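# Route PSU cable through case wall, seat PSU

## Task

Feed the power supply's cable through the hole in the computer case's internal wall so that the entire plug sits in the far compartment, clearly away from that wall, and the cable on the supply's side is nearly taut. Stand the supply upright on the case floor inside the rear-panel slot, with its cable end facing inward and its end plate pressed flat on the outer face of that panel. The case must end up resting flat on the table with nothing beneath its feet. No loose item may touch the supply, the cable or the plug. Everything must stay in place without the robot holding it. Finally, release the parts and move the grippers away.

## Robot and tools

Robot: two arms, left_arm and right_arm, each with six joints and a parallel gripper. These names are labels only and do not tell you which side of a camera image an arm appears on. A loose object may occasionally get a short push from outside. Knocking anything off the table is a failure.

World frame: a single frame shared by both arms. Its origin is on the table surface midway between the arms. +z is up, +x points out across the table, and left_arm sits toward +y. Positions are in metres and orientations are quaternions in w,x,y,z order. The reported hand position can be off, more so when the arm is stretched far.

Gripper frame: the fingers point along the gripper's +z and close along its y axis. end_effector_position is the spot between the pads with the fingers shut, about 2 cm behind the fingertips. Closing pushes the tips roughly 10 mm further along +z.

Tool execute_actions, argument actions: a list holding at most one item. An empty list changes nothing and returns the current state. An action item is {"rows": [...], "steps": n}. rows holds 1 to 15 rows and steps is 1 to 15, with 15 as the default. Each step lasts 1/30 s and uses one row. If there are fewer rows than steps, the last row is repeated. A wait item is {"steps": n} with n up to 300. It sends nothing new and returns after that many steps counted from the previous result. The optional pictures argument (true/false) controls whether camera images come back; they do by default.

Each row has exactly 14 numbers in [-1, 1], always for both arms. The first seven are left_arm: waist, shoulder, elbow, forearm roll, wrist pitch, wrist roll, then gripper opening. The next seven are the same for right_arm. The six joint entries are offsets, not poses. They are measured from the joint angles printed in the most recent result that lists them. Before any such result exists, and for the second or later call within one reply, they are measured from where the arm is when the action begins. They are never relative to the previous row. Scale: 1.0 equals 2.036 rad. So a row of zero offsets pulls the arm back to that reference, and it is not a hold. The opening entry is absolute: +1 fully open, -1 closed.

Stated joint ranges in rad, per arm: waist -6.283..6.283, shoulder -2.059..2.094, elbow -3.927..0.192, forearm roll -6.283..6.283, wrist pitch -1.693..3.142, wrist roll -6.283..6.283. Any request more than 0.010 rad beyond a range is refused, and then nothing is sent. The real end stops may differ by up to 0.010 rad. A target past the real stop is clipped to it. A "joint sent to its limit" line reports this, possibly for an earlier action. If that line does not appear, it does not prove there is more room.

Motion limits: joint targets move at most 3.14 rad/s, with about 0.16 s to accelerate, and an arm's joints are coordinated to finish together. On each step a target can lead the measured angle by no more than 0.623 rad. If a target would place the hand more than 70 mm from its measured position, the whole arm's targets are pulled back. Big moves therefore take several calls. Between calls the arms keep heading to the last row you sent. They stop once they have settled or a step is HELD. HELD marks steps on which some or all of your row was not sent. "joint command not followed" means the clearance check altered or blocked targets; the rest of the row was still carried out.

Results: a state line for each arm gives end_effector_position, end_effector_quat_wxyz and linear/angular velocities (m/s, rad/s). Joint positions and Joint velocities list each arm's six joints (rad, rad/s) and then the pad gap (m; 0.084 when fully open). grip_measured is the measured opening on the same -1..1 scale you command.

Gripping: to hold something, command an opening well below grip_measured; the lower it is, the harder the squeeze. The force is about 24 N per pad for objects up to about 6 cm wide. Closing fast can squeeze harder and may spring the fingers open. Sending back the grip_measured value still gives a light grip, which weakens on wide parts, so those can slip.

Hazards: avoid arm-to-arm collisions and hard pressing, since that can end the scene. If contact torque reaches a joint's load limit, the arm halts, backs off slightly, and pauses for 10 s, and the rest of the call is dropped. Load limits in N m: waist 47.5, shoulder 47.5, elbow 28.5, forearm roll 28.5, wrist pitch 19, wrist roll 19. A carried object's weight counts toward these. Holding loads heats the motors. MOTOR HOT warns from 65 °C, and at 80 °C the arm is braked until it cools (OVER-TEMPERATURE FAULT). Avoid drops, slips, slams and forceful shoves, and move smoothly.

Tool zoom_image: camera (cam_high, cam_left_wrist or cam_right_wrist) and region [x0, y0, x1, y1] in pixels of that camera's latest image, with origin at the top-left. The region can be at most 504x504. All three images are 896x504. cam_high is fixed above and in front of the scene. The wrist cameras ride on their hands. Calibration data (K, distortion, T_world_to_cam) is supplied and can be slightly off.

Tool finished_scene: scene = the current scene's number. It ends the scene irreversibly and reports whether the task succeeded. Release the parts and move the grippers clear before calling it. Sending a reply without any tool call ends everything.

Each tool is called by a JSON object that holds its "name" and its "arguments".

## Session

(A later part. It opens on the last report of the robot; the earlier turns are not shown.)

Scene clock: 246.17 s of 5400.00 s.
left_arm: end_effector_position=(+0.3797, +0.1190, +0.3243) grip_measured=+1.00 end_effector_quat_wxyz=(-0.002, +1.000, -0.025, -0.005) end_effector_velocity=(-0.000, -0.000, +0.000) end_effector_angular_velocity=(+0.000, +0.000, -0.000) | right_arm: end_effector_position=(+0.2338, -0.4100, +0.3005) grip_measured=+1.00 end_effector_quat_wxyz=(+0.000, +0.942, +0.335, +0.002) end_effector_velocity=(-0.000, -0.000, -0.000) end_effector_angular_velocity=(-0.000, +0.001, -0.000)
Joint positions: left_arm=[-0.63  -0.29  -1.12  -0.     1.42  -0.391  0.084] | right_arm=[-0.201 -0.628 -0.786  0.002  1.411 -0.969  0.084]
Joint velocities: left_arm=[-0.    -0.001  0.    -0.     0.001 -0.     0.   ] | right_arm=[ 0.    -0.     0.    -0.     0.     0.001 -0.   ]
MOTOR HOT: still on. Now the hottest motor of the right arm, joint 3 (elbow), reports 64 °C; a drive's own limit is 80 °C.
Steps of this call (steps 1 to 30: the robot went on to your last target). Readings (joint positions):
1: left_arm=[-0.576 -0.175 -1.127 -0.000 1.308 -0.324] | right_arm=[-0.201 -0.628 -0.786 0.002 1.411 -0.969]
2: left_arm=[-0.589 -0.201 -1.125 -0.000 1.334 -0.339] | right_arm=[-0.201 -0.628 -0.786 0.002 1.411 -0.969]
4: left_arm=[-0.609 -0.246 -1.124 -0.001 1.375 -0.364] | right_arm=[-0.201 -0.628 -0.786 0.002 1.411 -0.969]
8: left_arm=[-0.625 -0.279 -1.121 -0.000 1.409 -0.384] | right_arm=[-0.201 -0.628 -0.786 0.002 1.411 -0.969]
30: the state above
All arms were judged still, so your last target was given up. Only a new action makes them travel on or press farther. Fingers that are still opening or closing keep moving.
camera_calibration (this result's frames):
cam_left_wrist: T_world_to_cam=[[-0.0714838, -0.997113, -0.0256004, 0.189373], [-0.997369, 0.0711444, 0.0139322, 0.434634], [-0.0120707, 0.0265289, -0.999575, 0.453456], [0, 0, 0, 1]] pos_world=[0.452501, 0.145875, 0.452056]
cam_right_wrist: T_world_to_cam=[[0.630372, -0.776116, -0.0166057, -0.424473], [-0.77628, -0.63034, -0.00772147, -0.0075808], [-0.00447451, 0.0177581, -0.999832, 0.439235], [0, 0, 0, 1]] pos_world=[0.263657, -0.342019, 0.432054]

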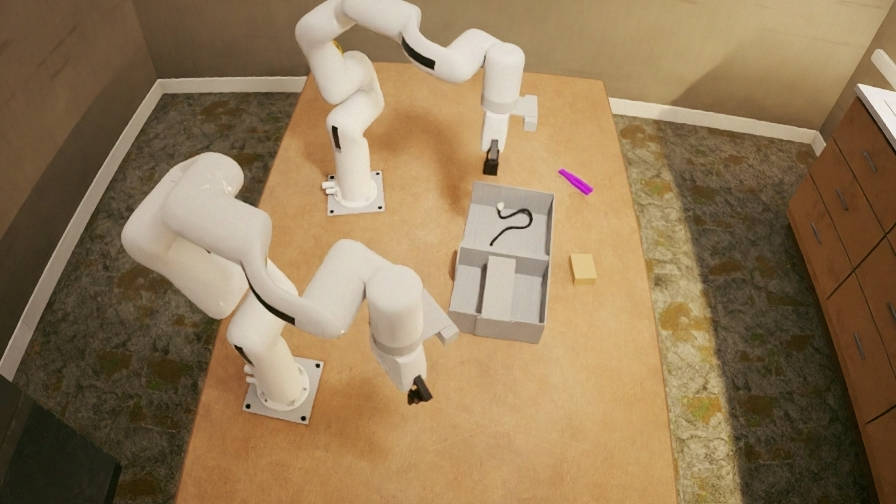

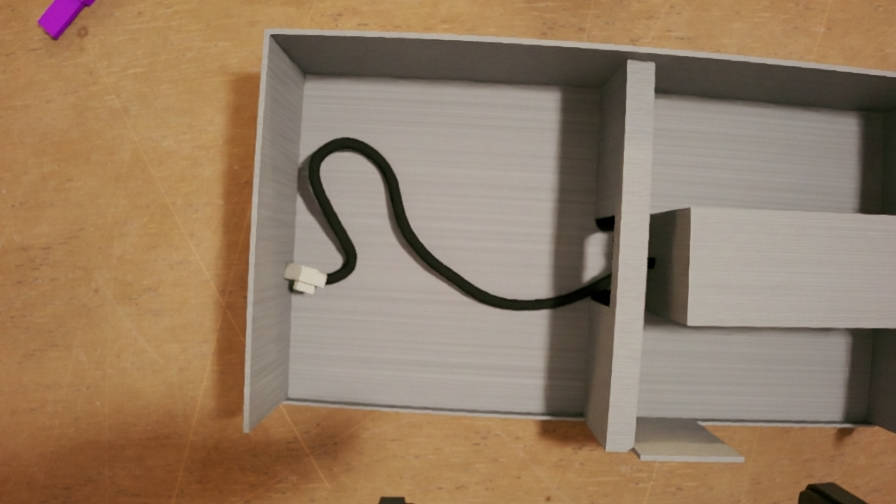

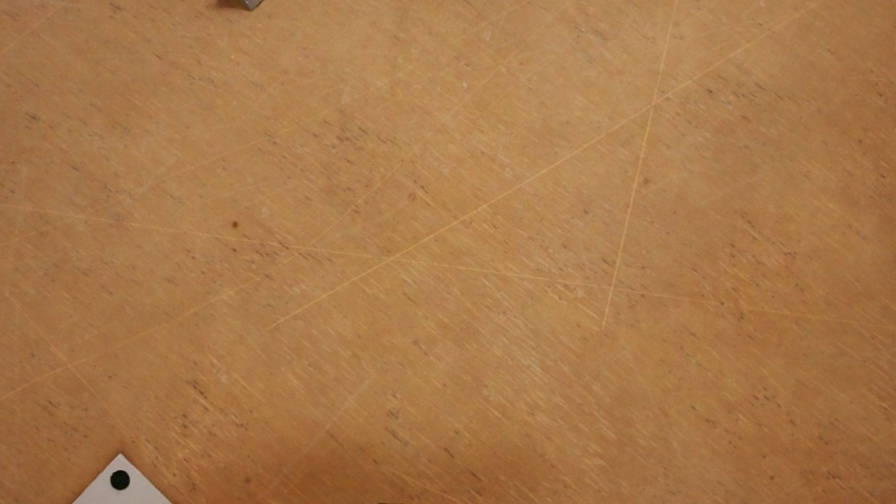

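{"name": "execute_actions", "arguments": {"actions": [{"rows": [[0,0,0,0,0,0,1,0.2495,0.3576,-0.1311,0,-0.2235,-0.1316,-1]], "steps": 15}], "pictures": false}}

{"name": "execute_actions", "arguments": {"actions": [{"steps": 30}]}}

{"name": "zoom_image", "arguments": {"camera": "cam_right_wrist", "region": [350, 170, 790, 330]}}

Scene clock: 252.83 s of 5400.00 s.
left_arm: end_effector_position=(+0.3797, +0.1190, +0.3243) grip_measured=+1.00 end_effector_quat_wxyz=(-0.002, +1.000, -0.025, -0.005) end_effector_velocity=(-0.000, +0.000, -0.000) end_effector_angular_velocity=(+0.000, +0.001, -0.001) | right_arm: end_effector_position=(+0.3515, -0.3277, +0.2439) grip_measured=-1.00 end_effector_quat_wxyz=(+0.002, +0.851, +0.526, +0.005) end_effector_velocity=(+0.215, +0.244, -0.187) end_effector_angular_velocity=(-0.004, +0.036, +0.919)
Joint positions: left_arm=[-0.63  -0.29  -1.12  -0.     1.42  -0.391  0.084] | right_arm=[ 0.077 -0.24  -0.932  0.002  1.161 -1.116  0.   ]
Joint velocities: left_arm=[ 0.    -0.     0.001  0.     0.     0.001 -0.   ] | right_arm=[ 0.603  0.892 -0.317 -0.    -0.538 -0.317  0.   ]
MOTOR HOT: still on. Now the hottest motor of the right arm, joint 3 (elbow), reports 64 °C; a drive's own limit is 80 °C.
Steps of this call (steps 1 to 90: nothing new was sent; then 3.17 s passed at rest; steps 91 to 105: all 15 steps of this action). Readings (joint positions):
91: left_arm=[-0.630 -0.290 -1.120 -0.000 1.420 -0.391] | right_arm=[-0.201 -0.628 -0.786 0.002 1.410 -0.969]
92: left_arm=[-0.630 -0.290 -1.120 -0.000 1.420 -0.391] | right_arm=[-0.198 -0.625 -0.787 0.002 1.408 -0.971]
94: left_arm=[-0.630 -0.290 -1.120 -0.000 1.420 -0.391] | right_arm=[-0.168 -0.589 -0.805 0.001 1.379 -0.988]
98: left_arm=[-0.630 -0.290 -1.120 -0.000 1.420 -0.391] | right_arm=[-0.069 -0.458 -0.856 0.002 1.292 -1.039]
105: the state above

Scene clock: 253.83 s of 5400.00 s.
left_arm: end_effector_position=(+0.3797, +0.1190, +0.3243) grip_measured=+1.00 end_effector_quat_wxyz=(-0.002, +1.000, -0.025, -0.005) end_effector_velocity=(+0.000, -0.000, +0.000) end_effector_angular_velocity=(-0.000, -0.000, -0.002) | right_arm: end_effector_position=(+0.4119, -0.2189, +0.1581) grip_measured=-1.00 end_effector_quat_wxyz=(-0.001, +0.746, +0.666, -0.001) end_effector_velocity=(-0.001, +0.000, -0.001) end_effector_angular_velocity=(-0.001, +0.003, +0.002)
Joint positions: left_arm=[-0.63  -0.29  -1.12  -0.     1.42  -0.391  0.084] | right_arm=[ 0.307  0.099 -1.053  0.002  0.956 -1.237  0.   ]
Joint velocities: left_arm=[-0.001  0.    -0.001 -0.     0.     0.002  0.   ] | right_arm=[ 0.002  0.002  0.001 -0.001 -0.001  0.     0.   ]
MOTOR HOT: still on. Now the hottest motor of the right arm, joint 3 (elbow), reports 64 °C; a drive's own limit is 80 °C.
Steps of this call (steps 1 to 30: the robot went on to your last target). Readings (joint positions):
1: left_arm=[-0.630 -0.290 -1.120 -0.000 1.420 -0.391] | right_arm=[0.097 -0.210 -0.943 0.002 1.143 -1.126]
2: left_arm=[-0.630 -0.290 -1.120 -0.000 1.420 -0.391] | right_arm=[0.117 -0.181 -0.953 0.002 1.126 -1.137]
4: left_arm=[-0.630 -0.290 -1.120 -0.000 1.420 -0.391] | right_arm=[0.156 -0.123 -0.973 0.002 1.091 -1.157]
8: left_arm=[-0.630 -0.290 -1.120 -0.000 1.420 -0.391] | right_arm=[0.232 -0.011 -1.013 0.002 1.022 -1.198]
30: the state above
All arms were judged still, so your last target was given up. Only a new action makes them travel on or press farther. Fingers that are still opening or closing keep moving.
camera_calibration (this result's frames):
cam_left_wrist: T_world_to_cam=[[-0.071484, -0.997113, -0.0256003, 0.189373], [-0.997369, 0.0711446, 0.0139323, 0.434634], [-0.0120707, 0.0265289, -0.999575, 0.453456], [0, 0, 0, 1]] pos_world=[0.452501, 0.145875, 0.452056]
cam_right_wrist: T_world_to_cam=[[0.993294, -0.113671, -0.0211183, -0.39452], [-0.113797, -0.993492, -0.00485162, -0.102761], [-0.0204294, 0.00722229, -0.999765, 0.29848], [0, 0, 0, 1]] pos_world=[0.386278, -0.149093, 0.28958]

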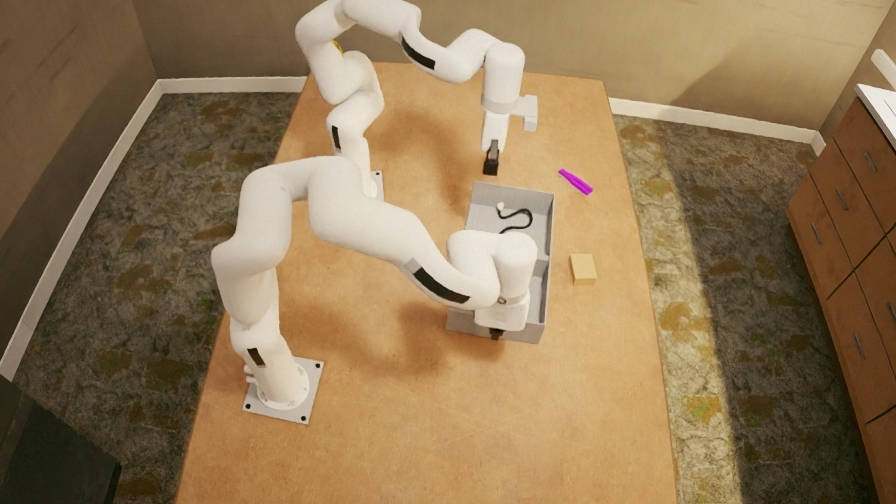

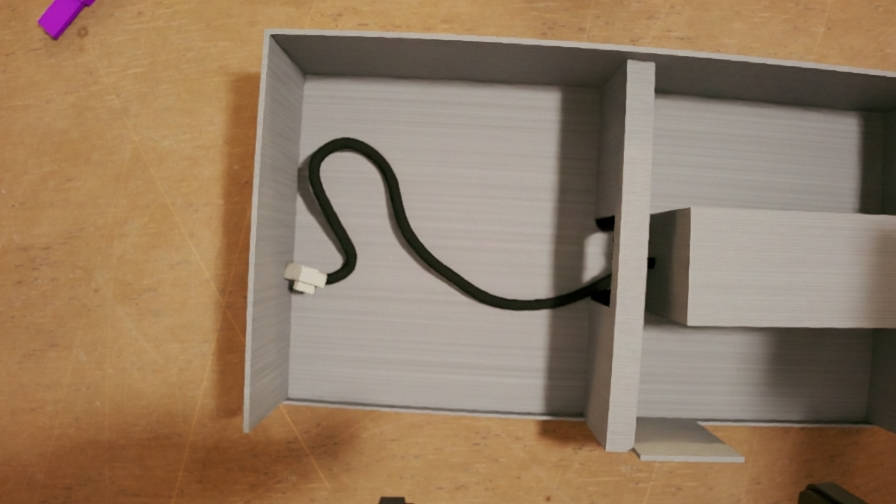

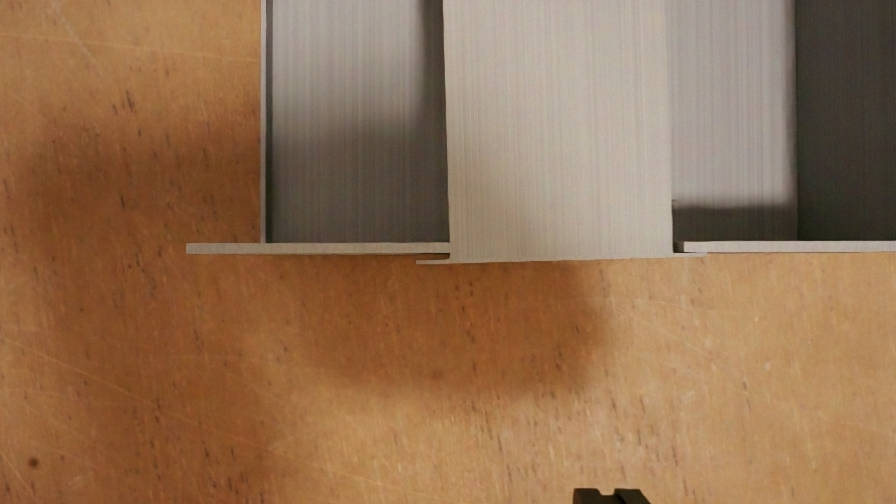

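Region (350, 170, 790, 330) of cam_right_wrist's 896x504 image, scaled by 1.145, with more detail than that image has; it fills the top 183 rows of this view, and the rest is white.

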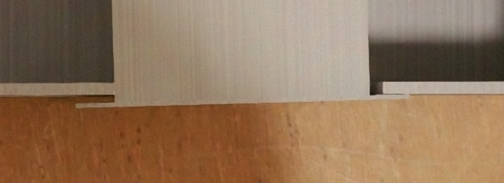

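{"name": "execute_actions", "arguments": {"actions": [{"rows": [[0,0,0,0,0,0,1,0.0433,0.0764,0.0676,0,-0.1435,0.0433,-1]], "steps": 15}], "pictures": false}}

{"name": "execute_actions", "arguments": {"actions": [{"steps": 15}], "pictures": false}}

{"name": "execute_actions", "arguments": {"actions": [{"rows": [[0,0,0,0,0,0,1,0.0069,0.0043,-0.0062,0,0.002,0.0069,-1],[0,0,0,0,0,0,1,0.0069,0.0043,-0.0062,0,0.002,0.0069,-1],[0,0,0,0,0,0,1,0.0069,0.0043,-0.0062,0,0.002,0.0069,-1],[0,0,0,0,0,0,1,0.0069,0.0043,-0.0062,0,0.002,0.0069,-1],[0,0,0,0,0,0,1,0.0137,0.0085,-0.0125,0,0.0039,0.0137,-1],[0,0,0,0,0,0,1,0.0137,0.0085,-0.0125,0,0.0039,0.0137,-1],[0,0,0,0,0,0,1,0.0137,0.0085,-0.0125,0,0.0039,0.0137,-1],[0,0,0,0,0,0,1,0.0137,0.0085,-0.0125,0,0.0039,0.0137,-1],[0,0,0,0,0,0,1,0.0172,0.0107,-0.0156,0,0.0049,0.0172,-1],[0,0,0,0,0,0,1,0.0172,0.0107,-0.0156,0,0.0049,0.0172,-1],[0,0,0,0,0,0,1,0.0172,0.0107,-0.0156,0,0.0049,0.0172,-1],[0,0,0,0,0,0,1,0.0206,0.0128,-0.0187,0,0.0059,0.0206,-1]], "steps": 15}], "pictures": false}}

{"name": "execute_actions", "arguments": {"actions": [{"steps": 12}]}}

Scene clock: 266.73 s of 5400.00 s.
left_arm: end_effector_position=(+0.3797, +0.1190, +0.3243) grip_measured=+1.00 end_effector_quat_wxyz=(-0.002, +1.000, -0.025, -0.005) end_effector_velocity=(-0.000, +0.000, -0.000) end_effector_angular_velocity=(+0.000, +0.001, +0.003) | right_arm: end_effector_position=(+0.3912, -0.1827, +0.0575) grip_measured=-1.00 end_effector_quat_wxyz=(-0.001, +0.746, +0.666, -0.002) end_effector_velocity=(+0.013, +0.016, -0.012) end_effector_angular_velocity=(+0.022, -0.072, -0.009)
Joint positions: left_arm=[-0.63  -0.29  -1.12  -0.     1.42  -0.391  0.084] | right_arm=[ 0.392  0.249 -0.92   0.002  0.675 -1.152  0.   ]
Joint velocities: left_arm=[ 0.    -0.     0.     0.     0.    -0.002  0.   ] | right_arm=[ 0.025  0.034  0.015 -0.    -0.124  0.034  0.   ]
MOTOR HOT: still on. Now the hottest motor of the right arm, joint 3 (elbow), reports 63 °C; a drive's own limit is 80 °C.
Steps of this call (steps 1 to 90: nothing new was sent; then 9.40 s passed at rest; steps 91 to 105: all 15 steps of this action). Readings (joint positions):
91: left_arm=[-0.630 -0.290 -1.120 -0.000 1.420 -0.391] | right_arm=[0.307 0.100 -1.053 0.002 0.955 -1.237]
92: left_arm=[-0.630 -0.290 -1.120 -0.000 1.420 -0.391] | right_arm=[0.308 0.101 -1.051 0.002 0.951 -1.236]
94: left_arm=[-0.630 -0.290 -1.120 -0.000 1.420 -0.391] | right_arm=[0.318 0.118 -1.038 0.002 0.910 -1.224]
98: left_arm=[-0.630 -0.290 -1.120 -0.000 1.420 -0.391] | right_arm=[0.359 0.193 -0.968 0.002 0.783 -1.185]
105: the state above

Scene clock: 267.23 s of 5400.00 s.
left_arm: end_effector_position=(+0.3797, +0.1190, +0.3243) grip_measured=+1.00 end_effector_quat_wxyz=(-0.002, +1.000, -0.025, -0.005) end_effector_velocity=(+0.000, +0.000, +0.000) end_effector_angular_velocity=(-0.000, -0.000, +0.000) | right_arm: end_effector_position=(+0.3904, -0.1815, +0.0543) grip_measured=-1.00 end_effector_quat_wxyz=(-0.001, +0.746, +0.666, -0.001) end_effector_velocity=(-0.001, +0.000, -0.001) end_effector_angular_velocity=(-0.000, +0.002, -0.000)
Joint positions: left_arm=[-0.63  -0.29  -1.12  -0.     1.42  -0.391  0.084] | right_arm=[ 0.395  0.254 -0.915  0.002  0.664 -1.149  0.   ]
Joint velocities: left_arm=[ 0.  0. -0. -0. -0.  0. -0.] | right_arm=[ 0.001  0.002  0.001  0.    -0.001  0.001  0.   ]
MOTOR HOT: still on. Now the hottest motor of the right arm, joint 3 (elbow), reports 63 °C; a drive's own limit is 80 °C.
Steps of this call (steps 1 to 15: the robot went on to your last target). Readings (joint positions):
1: left_arm=[-0.630 -0.290 -1.120 -0.000 1.420 -0.391] | right_arm=[0.392 0.250 -0.919 0.002 0.671 -1.151]
2: left_arm=[-0.630 -0.290 -1.120 -0.000 1.420 -0.391] | right_arm=[0.393 0.251 -0.919 0.002 0.669 -1.151]
4: left_arm=[-0.630 -0.290 -1.120 -0.000 1.420 -0.391] | right_arm=[0.394 0.252 -0.918 0.002 0.666 -1.150]
8: left_arm=[-0.630 -0.290 -1.120 -0.000 1.420 -0.391] | right_arm=[0.394 0.254 -0.916 0.002 0.664 -1.149]
15: the state above

Scene clock: 267.73 s of 5400.00 s.
left_arm: end_effector_position=(+0.3797, +0.1190, +0.3243) grip_measured=+1.00 end_effector_quat_wxyz=(-0.002, +1.000, -0.025, -0.005) end_effector_velocity=(+0.000, +0.000, +0.000) end_effector_angular_velocity=(-0.000, -0.000, +0.000) | right_arm: end_effector_position=(+0.3924, -0.1642, +0.0542) grip_measured=-1.00 end_effector_quat_wxyz=(-0.001, +0.747, +0.665, -0.002) end_effector_velocity=(-0.000, +0.003, +0.000) end_effector_angular_velocity=(-0.016, +0.022, -0.031)
Joint positions: left_arm=[-0.63  -0.29  -1.12  -0.     1.42  -0.391  0.084] | right_arm=[ 0.428  0.277 -0.948  0.     0.676 -1.112  0.   ]
Joint velocities: left_arm=[ 0.  0. -0. -0. -0.  0.  0.] | right_arm=[ 0.009  0.016 -0.031 -0.012  0.042  0.049  0.   ]
MOTOR HOT: still on. Now the hottest motor of the right arm, joint 3 (elbow), reports 63 °C; a drive's own limit is 80 °C.
Steps of this call (steps 1 to 15: all 15 steps of this action). Readings (joint positions):
1: left_arm=[-0.630 -0.290 -1.120 -0.000 1.420 -0.391] | right_arm=[0.395 0.255 -0.915 0.002 0.664 -1.149]
2: left_arm=[-0.630 -0.290 -1.120 -0.000 1.420 -0.391] | right_arm=[0.396 0.256 -0.917 0.002 0.664 -1.147]
4: left_arm=[-0.630 -0.290 -1.120 -0.000 1.420 -0.391] | right_arm=[0.402 0.259 -0.922 0.002 0.666 -1.141]
8: left_arm=[-0.630 -0.290 -1.120 -0.000 1.420 -0.391] | right_arm=[0.415 0.267 -0.934 0.002 0.669 -1.129]
15: the state above

Scene clock: 268.13 s of 5400.00 s.
left_arm: end_effector_position=(+0.3797, +0.1190, +0.3243) grip_measured=+1.00 end_effector_quat_wxyz=(-0.002, +1.000, -0.025, -0.005) end_effector_velocity=(+0.000, -0.000, +0.000) end_effector_angular_velocity=(-0.000, -0.000, -0.000) | right_arm: end_effector_position=(+0.3928, -0.1634, +0.0536) grip_measured=-1.00 end_effector_quat_wxyz=(-0.001, +0.748, +0.663, -0.003) end_effector_velocity=(+0.002, +0.000, -0.001) end_effector_angular_velocity=(+0.005, -0.001, -0.008)
Joint positions: left_arm=[-0.63  -0.29  -1.12  -0.     1.42  -0.391  0.084] | right_arm=[ 0.429  0.28  -0.951  0.001  0.678 -1.107  0.   ]
Joint velocities: left_arm=[-0. -0.  0.  0. -0.  0. -0.] | right_arm=[-0.002  0.006 -0.003  0.006 -0.006  0.001  0.   ]
MOTOR HOT: still on. Now the hottest motor of the right arm, joint 3 (elbow), reports 63 °C; a drive's own limit is 80 °C.
Steps of this call (steps 1 to 12: the robot went on to your last target). Readings (joint positions):
1: left_arm=[-0.630 -0.290 -1.120 -0.000 1.420 -0.391] | right_arm=[0.429 0.277 -0.949 0.000 0.677 -1.111]
2: left_arm=[-0.630 -0.290 -1.120 -0.000 1.420 -0.391] | right_arm=[0.429 0.277 -0.949 -0.000 0.678 -1.110]
4: left_arm=[-0.630 -0.290 -1.120 -0.000 1.420 -0.391] | right_arm=[0.429 0.278 -0.950 -0.000 0.679 -1.108]
8: left_arm=[-0.630 -0.290 -1.120 -0.000 1.420 -0.391] | right_arm=[0.430 0.279 -0.951 -0.000 0.679 -1.107]
12: the state above
camera_calibration (this result's frames):
cam_left_wrist: T_world_to_cam=[[-0.071484, -0.997113, -0.0256004, 0.189373], [-0.997369, 0.0711447, 0.0139322, 0.434634], [-0.0120706, 0.0265289, -0.999575, 0.453456], [0, 0, 0, 1]] pos_world=[0.452501, 0.145875, 0.452056]
cam_right_wrist: T_world_to_cam=[[0.992428, -0.120348, -0.0245557, -0.371981], [-0.120427, -0.992721, -0.00176027, -0.0477057], [-0.0241651, 0.00470412, -0.999697, 0.194314], [0, 0, 0, 1]] pos_world=[0.368115, -0.0930398, 0.185037]

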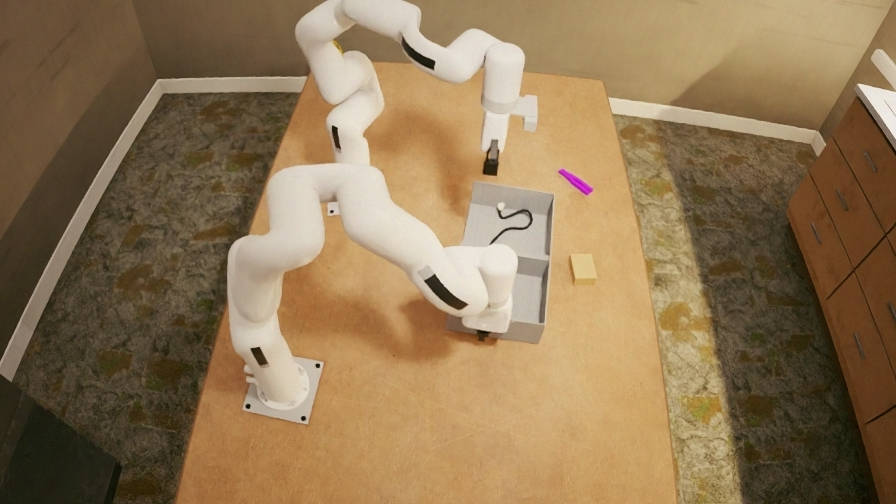

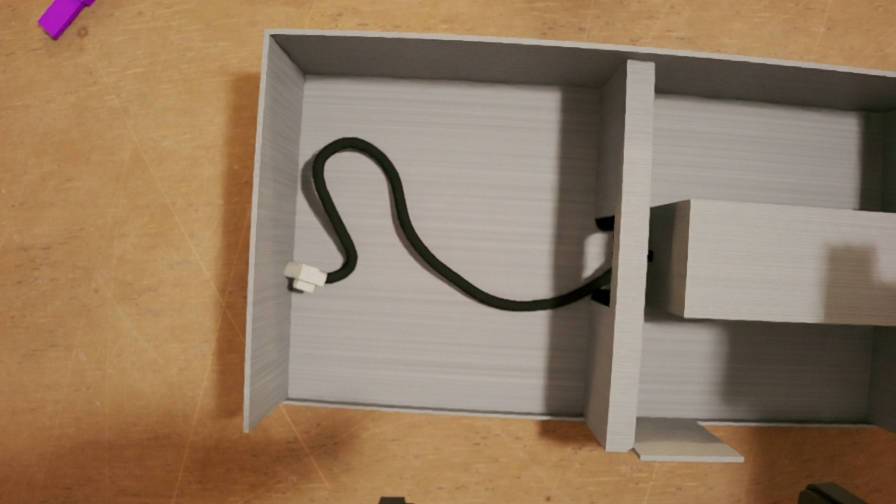

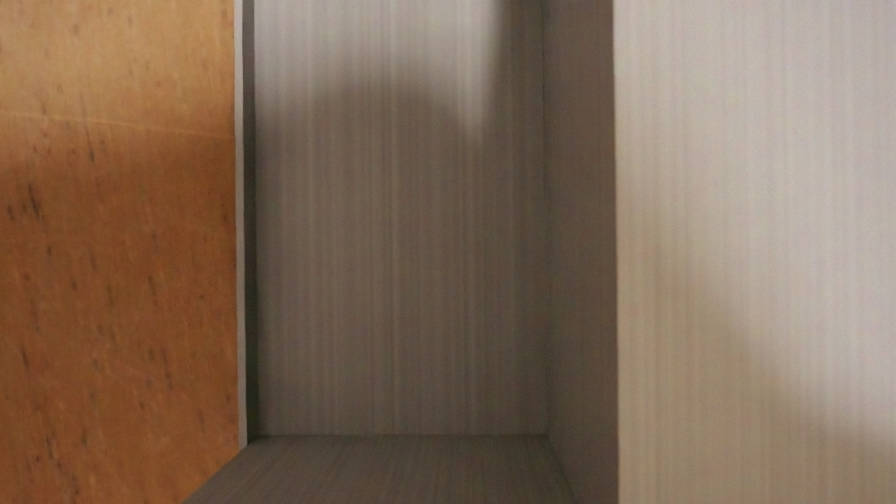

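Straightened. Back off to the inspection pose.

{"name": "execute_actions", "arguments": {"actions": [{"rows": [[0,0,0,0,0,0,1,-0.0167,-0.0128,0.0177,0,-0.0069,-0.0206,-1]], "steps": 10}], "pictures": false}}

{"name": "execute_actions", "arguments": {"actions": [{"rows": [[0,0,0,0,0,0,1,-0.0433,-0.0764,-0.0676,0,0.1435,-0.0433,-1]], "steps": 15}], "pictures": false}}

{"name": "execute_actions", "arguments": {"actions": [{"steps": 15}]}}

{"name": "zoom_image", "arguments": {"camera": "cam_right_wrist", "region": [380, 200, 760, 310]}}

Scene clock: 271.90 s of 5400.00 s.
left_arm: end_effector_position=(+0.3797, +0.1190, +0.3243) grip_measured=+1.00 end_effector_quat_wxyz=(-0.002, +1.000, -0.025, -0.005) end_effector_velocity=(+0.000, -0.000, +0.000) end_effector_angular_velocity=(-0.001, -0.001, -0.001) | right_arm: end_effector_position=(+0.3908, -0.1799, +0.0547) grip_measured=-1.00 end_effector_quat_wxyz=(-0.001, +0.746, +0.666, -0.001) end_effector_velocity=(-0.002, -0.010, +0.000) end_effector_angular_velocity=(-0.001, -0.001, +0.010)
Joint positions: left_arm=[-0.63  -0.29  -1.12  -0.     1.42  -0.391  0.084] | right_arm=[ 0.398  0.255 -0.918  0.001  0.664 -1.146  0.   ]
Joint velocities: left_arm=[ 0.     0.    -0.001  0.    -0.     0.001 -0.   ] | right_arm=[-0.019 -0.015  0.021 -0.002 -0.007 -0.027  0.   ]
MOTOR HOT: still on. Now the hottest motor of the right arm, joint 3 (elbow), reports 64 °C; a drive's own limit is 80 °C.
Steps of this call (steps 1 to 15: the robot went on to your last target; steps 16 to 103: nothing new was sent; steps 104 to 113: all 10 steps of this action). Readings (joint positions):
104: left_arm=[-0.630 -0.290 -1.120 -0.000 1.420 -0.391] | right_arm=[0.437 0.280 -0.954 0.002 0.675 -1.107]
105: left_arm=[-0.630 -0.290 -1.120 -0.000 1.420 -0.391] | right_arm=[0.435 0.278 -0.951 0.002 0.673 -1.111]
107: left_arm=[-0.630 -0.290 -1.120 -0.000 1.420 -0.391] | right_arm=[0.418 0.267 -0.936 0.002 0.669 -1.128]
111: left_arm=[-0.630 -0.290 -1.120 -0.000 1.420 -0.391] | right_arm=[0.400 0.257 -0.920 0.001 0.665 -1.144]
113: the state above

Scene clock: 272.40 s of 5400.00 s.
left_arm: end_effector_position=(+0.3797, +0.1190, +0.3243) grip_measured=+1.00 end_effector_quat_wxyz=(-0.002, +1.000, -0.025, -0.005) end_effector_velocity=(-0.000, -0.000, +0.000) end_effector_angular_velocity=(+0.000, +0.000, -0.001) | right_arm: end_effector_position=(+0.4123, -0.2159, +0.1551) grip_measured=-1.00 end_effector_quat_wxyz=(-0.000, +0.746, +0.666, +0.000) end_effector_velocity=(-0.018, -0.017, +0.012) end_effector_angular_velocity=(-0.016, +0.075, +0.009)
Joint positions: left_arm=[-0.63  -0.29  -1.12  -0.     1.42  -0.391  0.084] | right_arm=[ 0.313  0.105 -1.05   0.001  0.945 -1.231  0.   ]
Joint velocities: left_arm=[-0.001 -0.    -0.    -0.     0.     0.    -0.   ] | right_arm=[-0.025 -0.032 -0.015  0.001  0.123 -0.034  0.   ]
MOTOR HOT: still on. Now the hottest motor of the right arm, joint 3 (elbow), reports 64 °C; a drive's own limit is 80 °C.
Steps of this call (steps 1 to 15: all 15 steps of this action). Readings (joint positions):
1: left_arm=[-0.630 -0.290 -1.120 -0.000 1.420 -0.391] | right_arm=[0.397 0.255 -0.917 0.001 0.664 -1.147]
2: left_arm=[-0.630 -0.290 -1.120 -0.000 1.420 -0.391] | right_arm=[0.396 0.253 -0.918 0.001 0.668 -1.149]
4: left_arm=[-0.630 -0.290 -1.120 -0.000 1.420 -0.391] | right_arm=[0.385 0.236 -0.932 0.001 0.709 -1.161]
8: left_arm=[-0.630 -0.290 -1.120 -0.000 1.420 -0.391] | right_arm=[0.345 0.161 -1.003 0.001 0.837 -1.199]
15: the state above

Scene clock: 272.90 s of 5400.00 s.
left_arm: end_effector_position=(+0.3797, +0.1190, +0.3243) grip_measured=+1.00 end_effector_quat_wxyz=(-0.002, +1.000, -0.025, -0.005) end_effector_velocity=(-0.000, -0.000, -0.000) end_effector_angular_velocity=(+0.001, +0.001, +0.001) | right_arm: end_effector_position=(+0.4123, -0.2174, +0.1586) grip_measured=-1.00 end_effector_quat_wxyz=(-0.001, +0.746, +0.666, -0.000) end_effector_velocity=(+0.001, -0.000, +0.002) end_effector_angular_velocity=(+0.000, -0.004, +0.000)
Joint positions: left_arm=[-0.63  -0.29  -1.12  -0.     1.42  -0.391  0.084] | right_arm=[ 0.31   0.1   -1.055  0.001  0.956 -1.235  0.   ]
Joint velocities: left_arm=[-0.001  0.     0.001 -0.     0.    -0.001  0.   ] | right_arm=[-0.001 -0.001 -0.003 -0.     0.001 -0.001  0.   ]
MOTOR HOT: still on. Now the hottest motor of the right arm, joint 3 (elbow), reports 64 °C; a drive's own limit is 80 °C.
Steps of this call (steps 1 to 15: the robot went on to your last target). Readings (joint positions):
1: left_arm=[-0.630 -0.290 -1.120 -0.000 1.420 -0.391] | right_arm=[0.312 0.104 -1.051 0.001 0.948 -1.232]
2: left_arm=[-0.630 -0.290 -1.120 -0.000 1.420 -0.391] | right_arm=[0.311 0.103 -1.051 0.001 0.951 -1.233]
4: left_arm=[-0.630 -0.290 -1.120 -0.000 1.420 -0.391] | right_arm=[0.311 0.102 -1.053 0.001 0.953 -1.234]
8: left_arm=[-0.630 -0.290 -1.120 -0.000 1.420 -0.391] | right_arm=[0.310 0.101 -1.054 0.001 0.955 -1.234]
15: the state above
camera_calibration (this result's frames):
cam_left_wrist: T_world_to_cam=[[-0.0714842, -0.997113, -0.0256004, 0.189373], [-0.997369, 0.0711449, 0.0139322, 0.434633], [-0.0120706, 0.0265289, -0.999575, 0.453456], [0, 0, 0, 1]] pos_world=[0.452501, 0.145874, 0.452056]
cam_right_wrist: T_world_to_cam=[[0.993444, -0.11258, -0.0198575, -0.394805], [-0.112691, -0.99362, -0.00458065, -0.101744], [-0.0192151, 0.00678838, -0.999792, 0.298394], [0, 0, 0, 1]] pos_world=[0.386485, -0.147568, 0.290026]

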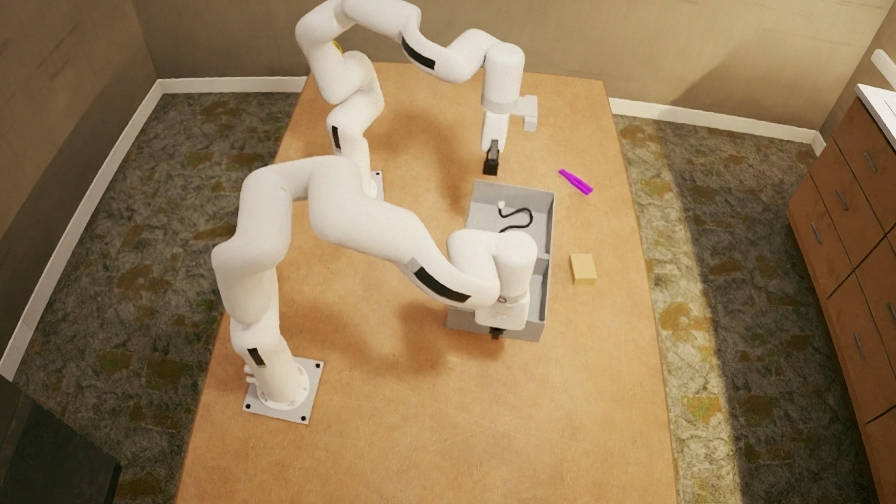

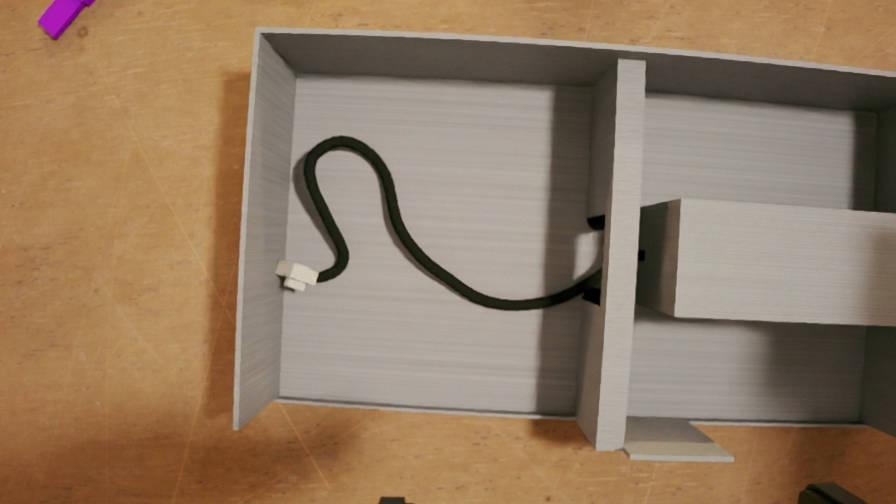

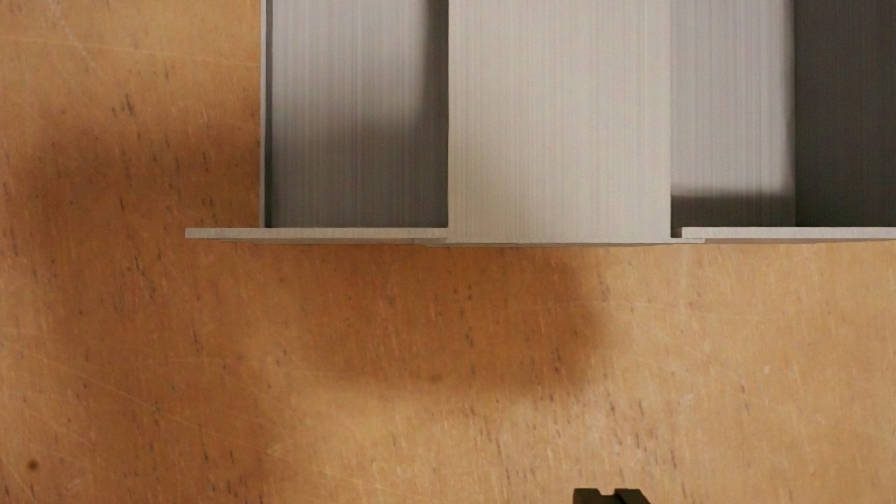

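Region (380, 200, 760, 310) of cam_right_wrist's 896x504 image, scaled by 1.326, with more detail than that image has; it fills the top 146 rows of this view, and the rest is white.

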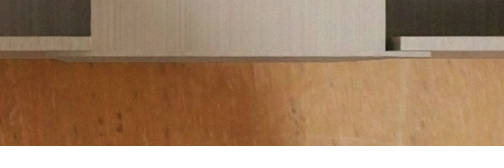

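The end plate is flush now, so I'll retract the right arm a little and finish.

{"name": "execute_actions", "arguments": {"actions": [{"rows": [[0,0,0,0,0,0,1,-0.15,-0.2,0.07,0,0.13,0.08,-1]], "steps": 15}], "pictures": false}}

{"name": "execute_actions", "arguments": {"actions": [{"steps": 20}]}}

Scene clock: 274.97 s of 5400.00 s.
left_arm: end_effector_position=(+0.3797, +0.1190, +0.3243) grip_measured=+1.00 end_effector_quat_wxyz=(-0.002, +1.000, -0.025, -0.005) end_effector_velocity=(+0.000, +0.000, -0.000) end_effector_angular_velocity=(+0.000, +0.000, -0.000) | right_arm: end_effector_position=(+0.3486, -0.3377, +0.2453) grip_measured=-1.00 end_effector_quat_wxyz=(-0.000, +0.861, +0.508, +0.001) end_effector_velocity=(-0.173, -0.208, +0.155) end_effector_angular_velocity=(-0.003, -0.034, -0.791)
Joint positions: left_arm=[-0.63  -0.29  -1.12  -0.     1.42  -0.391  0.084] | right_arm=[ 0.053 -0.242 -0.936  0.001  1.178 -1.098  0.   ]
Joint velocities: left_arm=[ 0.  0. -0.  0.  0.  0. -0.] | right_arm=[-0.524 -0.701  0.228 -0.002  0.439  0.268  0.   ]
MOTOR HOT: still on. Now the hottest motor of the right arm, joint 3 (elbow), reports 64 °C; a drive's own limit is 80 °C.
Steps of this call (steps 1 to 15: the robot went on to your last target; steps 16 to 47: nothing new was sent; steps 48 to 62: all 15 steps of this action). Readings (joint positions):
48: left_arm=[-0.630 -0.290 -1.120 -0.000 1.420 -0.391] | right_arm=[0.310 0.100 -1.055 0.001 0.956 -1.234]
49: left_arm=[-0.630 -0.290 -1.120 -0.000 1.420 -0.391] | right_arm=[0.308 0.097 -1.054 0.001 0.959 -1.233]
51: left_arm=[-0.630 -0.290 -1.120 -0.000 1.420 -0.391] | right_arm=[0.282 0.063 -1.038 0.001 0.984 -1.218]
55: left_arm=[-0.630 -0.290 -1.120 -0.000 1.420 -0.391] | right_arm=[0.196 -0.051 -1.004 0.001 1.054 -1.174]
62: the state above

Scene clock: 275.63 s of 5400.00 s.
left_arm: end_effector_position=(+0.3797, +0.1190, +0.3243) grip_measured=+1.00 end_effector_quat_wxyz=(-0.002, +1.000, -0.025, -0.005) end_effector_velocity=(-0.000, -0.000, -0.000) end_effector_angular_velocity=(+0.000, +0.000, -0.001) | right_arm: end_effector_position=(+0.3305, -0.3559, +0.2576) grip_measured=-1.00 end_effector_quat_wxyz=(-0.001, +0.880, +0.475, -0.000) end_effector_velocity=(+0.000, -0.001, +0.002) end_effector_angular_velocity=(-0.000, -0.004, -0.002)
Joint positions: left_arm=[-0.63  -0.29  -1.12  -0.     1.42  -0.391  0.084] | right_arm=[ 0.005 -0.307 -0.913  0.001  1.221 -1.072  0.   ]
Joint velocities: left_arm=[-0.    -0.     0.001  0.    -0.001  0.    -0.   ] | right_arm=[-0.002 -0.003 -0.001  0.     0.     0.001  0.   ]
MOTOR HOT: still on. Now the hottest motor of the right arm, joint 3 (elbow), reports 64 °C; a drive's own limit is 80 °C.
Steps of this call (steps 1 to 20: the robot went on to your last target). Readings (joint positions):
1: left_arm=[-0.630 -0.290 -1.120 -0.000 1.420 -0.391] | right_arm=[0.038 -0.262 -0.930 0.001 1.190 -1.091]
2: left_arm=[-0.630 -0.290 -1.120 -0.000 1.420 -0.391] | right_arm=[0.027 -0.277 -0.925 0.001 1.199 -1.085]
4: left_arm=[-0.630 -0.290 -1.120 -0.000 1.420 -0.391] | right_arm=[0.016 -0.292 -0.919 0.001 1.210 -1.078]
8: left_arm=[-0.630 -0.290 -1.120 -0.000 1.420 -0.391] | right_arm=[0.008 -0.302 -0.913 0.001 1.218 -1.073]
20: the state above
camera_calibration (this result's frames):
cam_left_wrist: T_world_to_cam=[[-0.0714843, -0.997113, -0.0256005, 0.189373], [-0.997369, 0.0711449, 0.0139324, 0.434633], [-0.0120708, 0.0265291, -0.999575, 0.453456], [0, 0, 0, 1]] pos_world=[0.452501, 0.145874, 0.452056]
cam_right_wrist: T_world_to_cam=[[0.835997, -0.548362, -0.020215, -0.430086], [-0.548542, -0.836111, -0.00436178, -0.0481099], [-0.0145102, 0.0147352, -0.999786, 0.398053], [0, 0, 0, 1]] pos_world=[0.338936, -0.281933, 0.389064]

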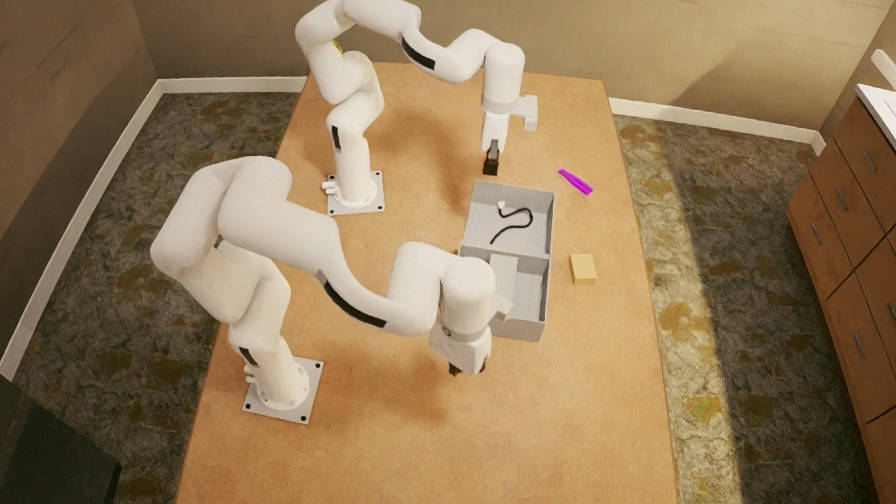

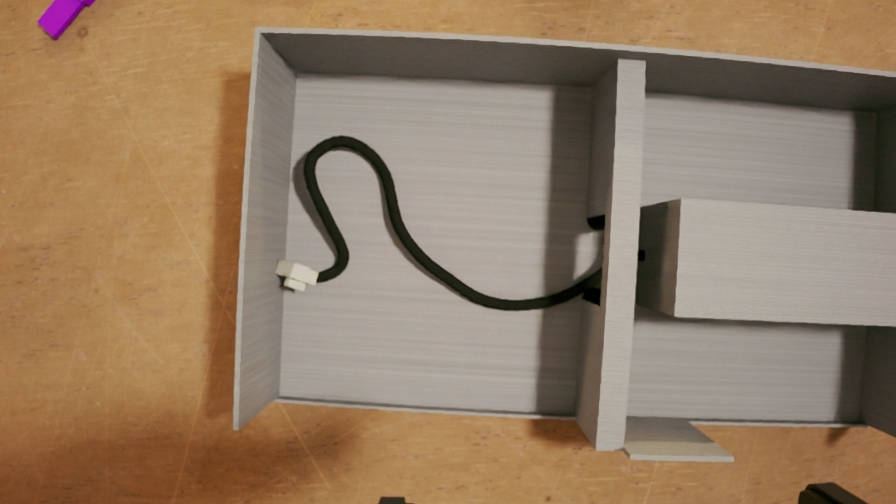

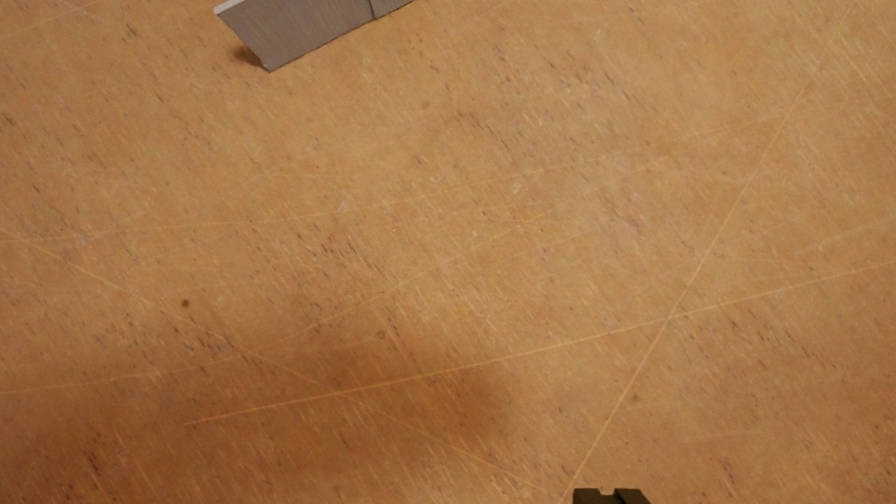

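{"name": "finished_scene", "arguments": {"scene": 2}}

The scene is finished: the task was done.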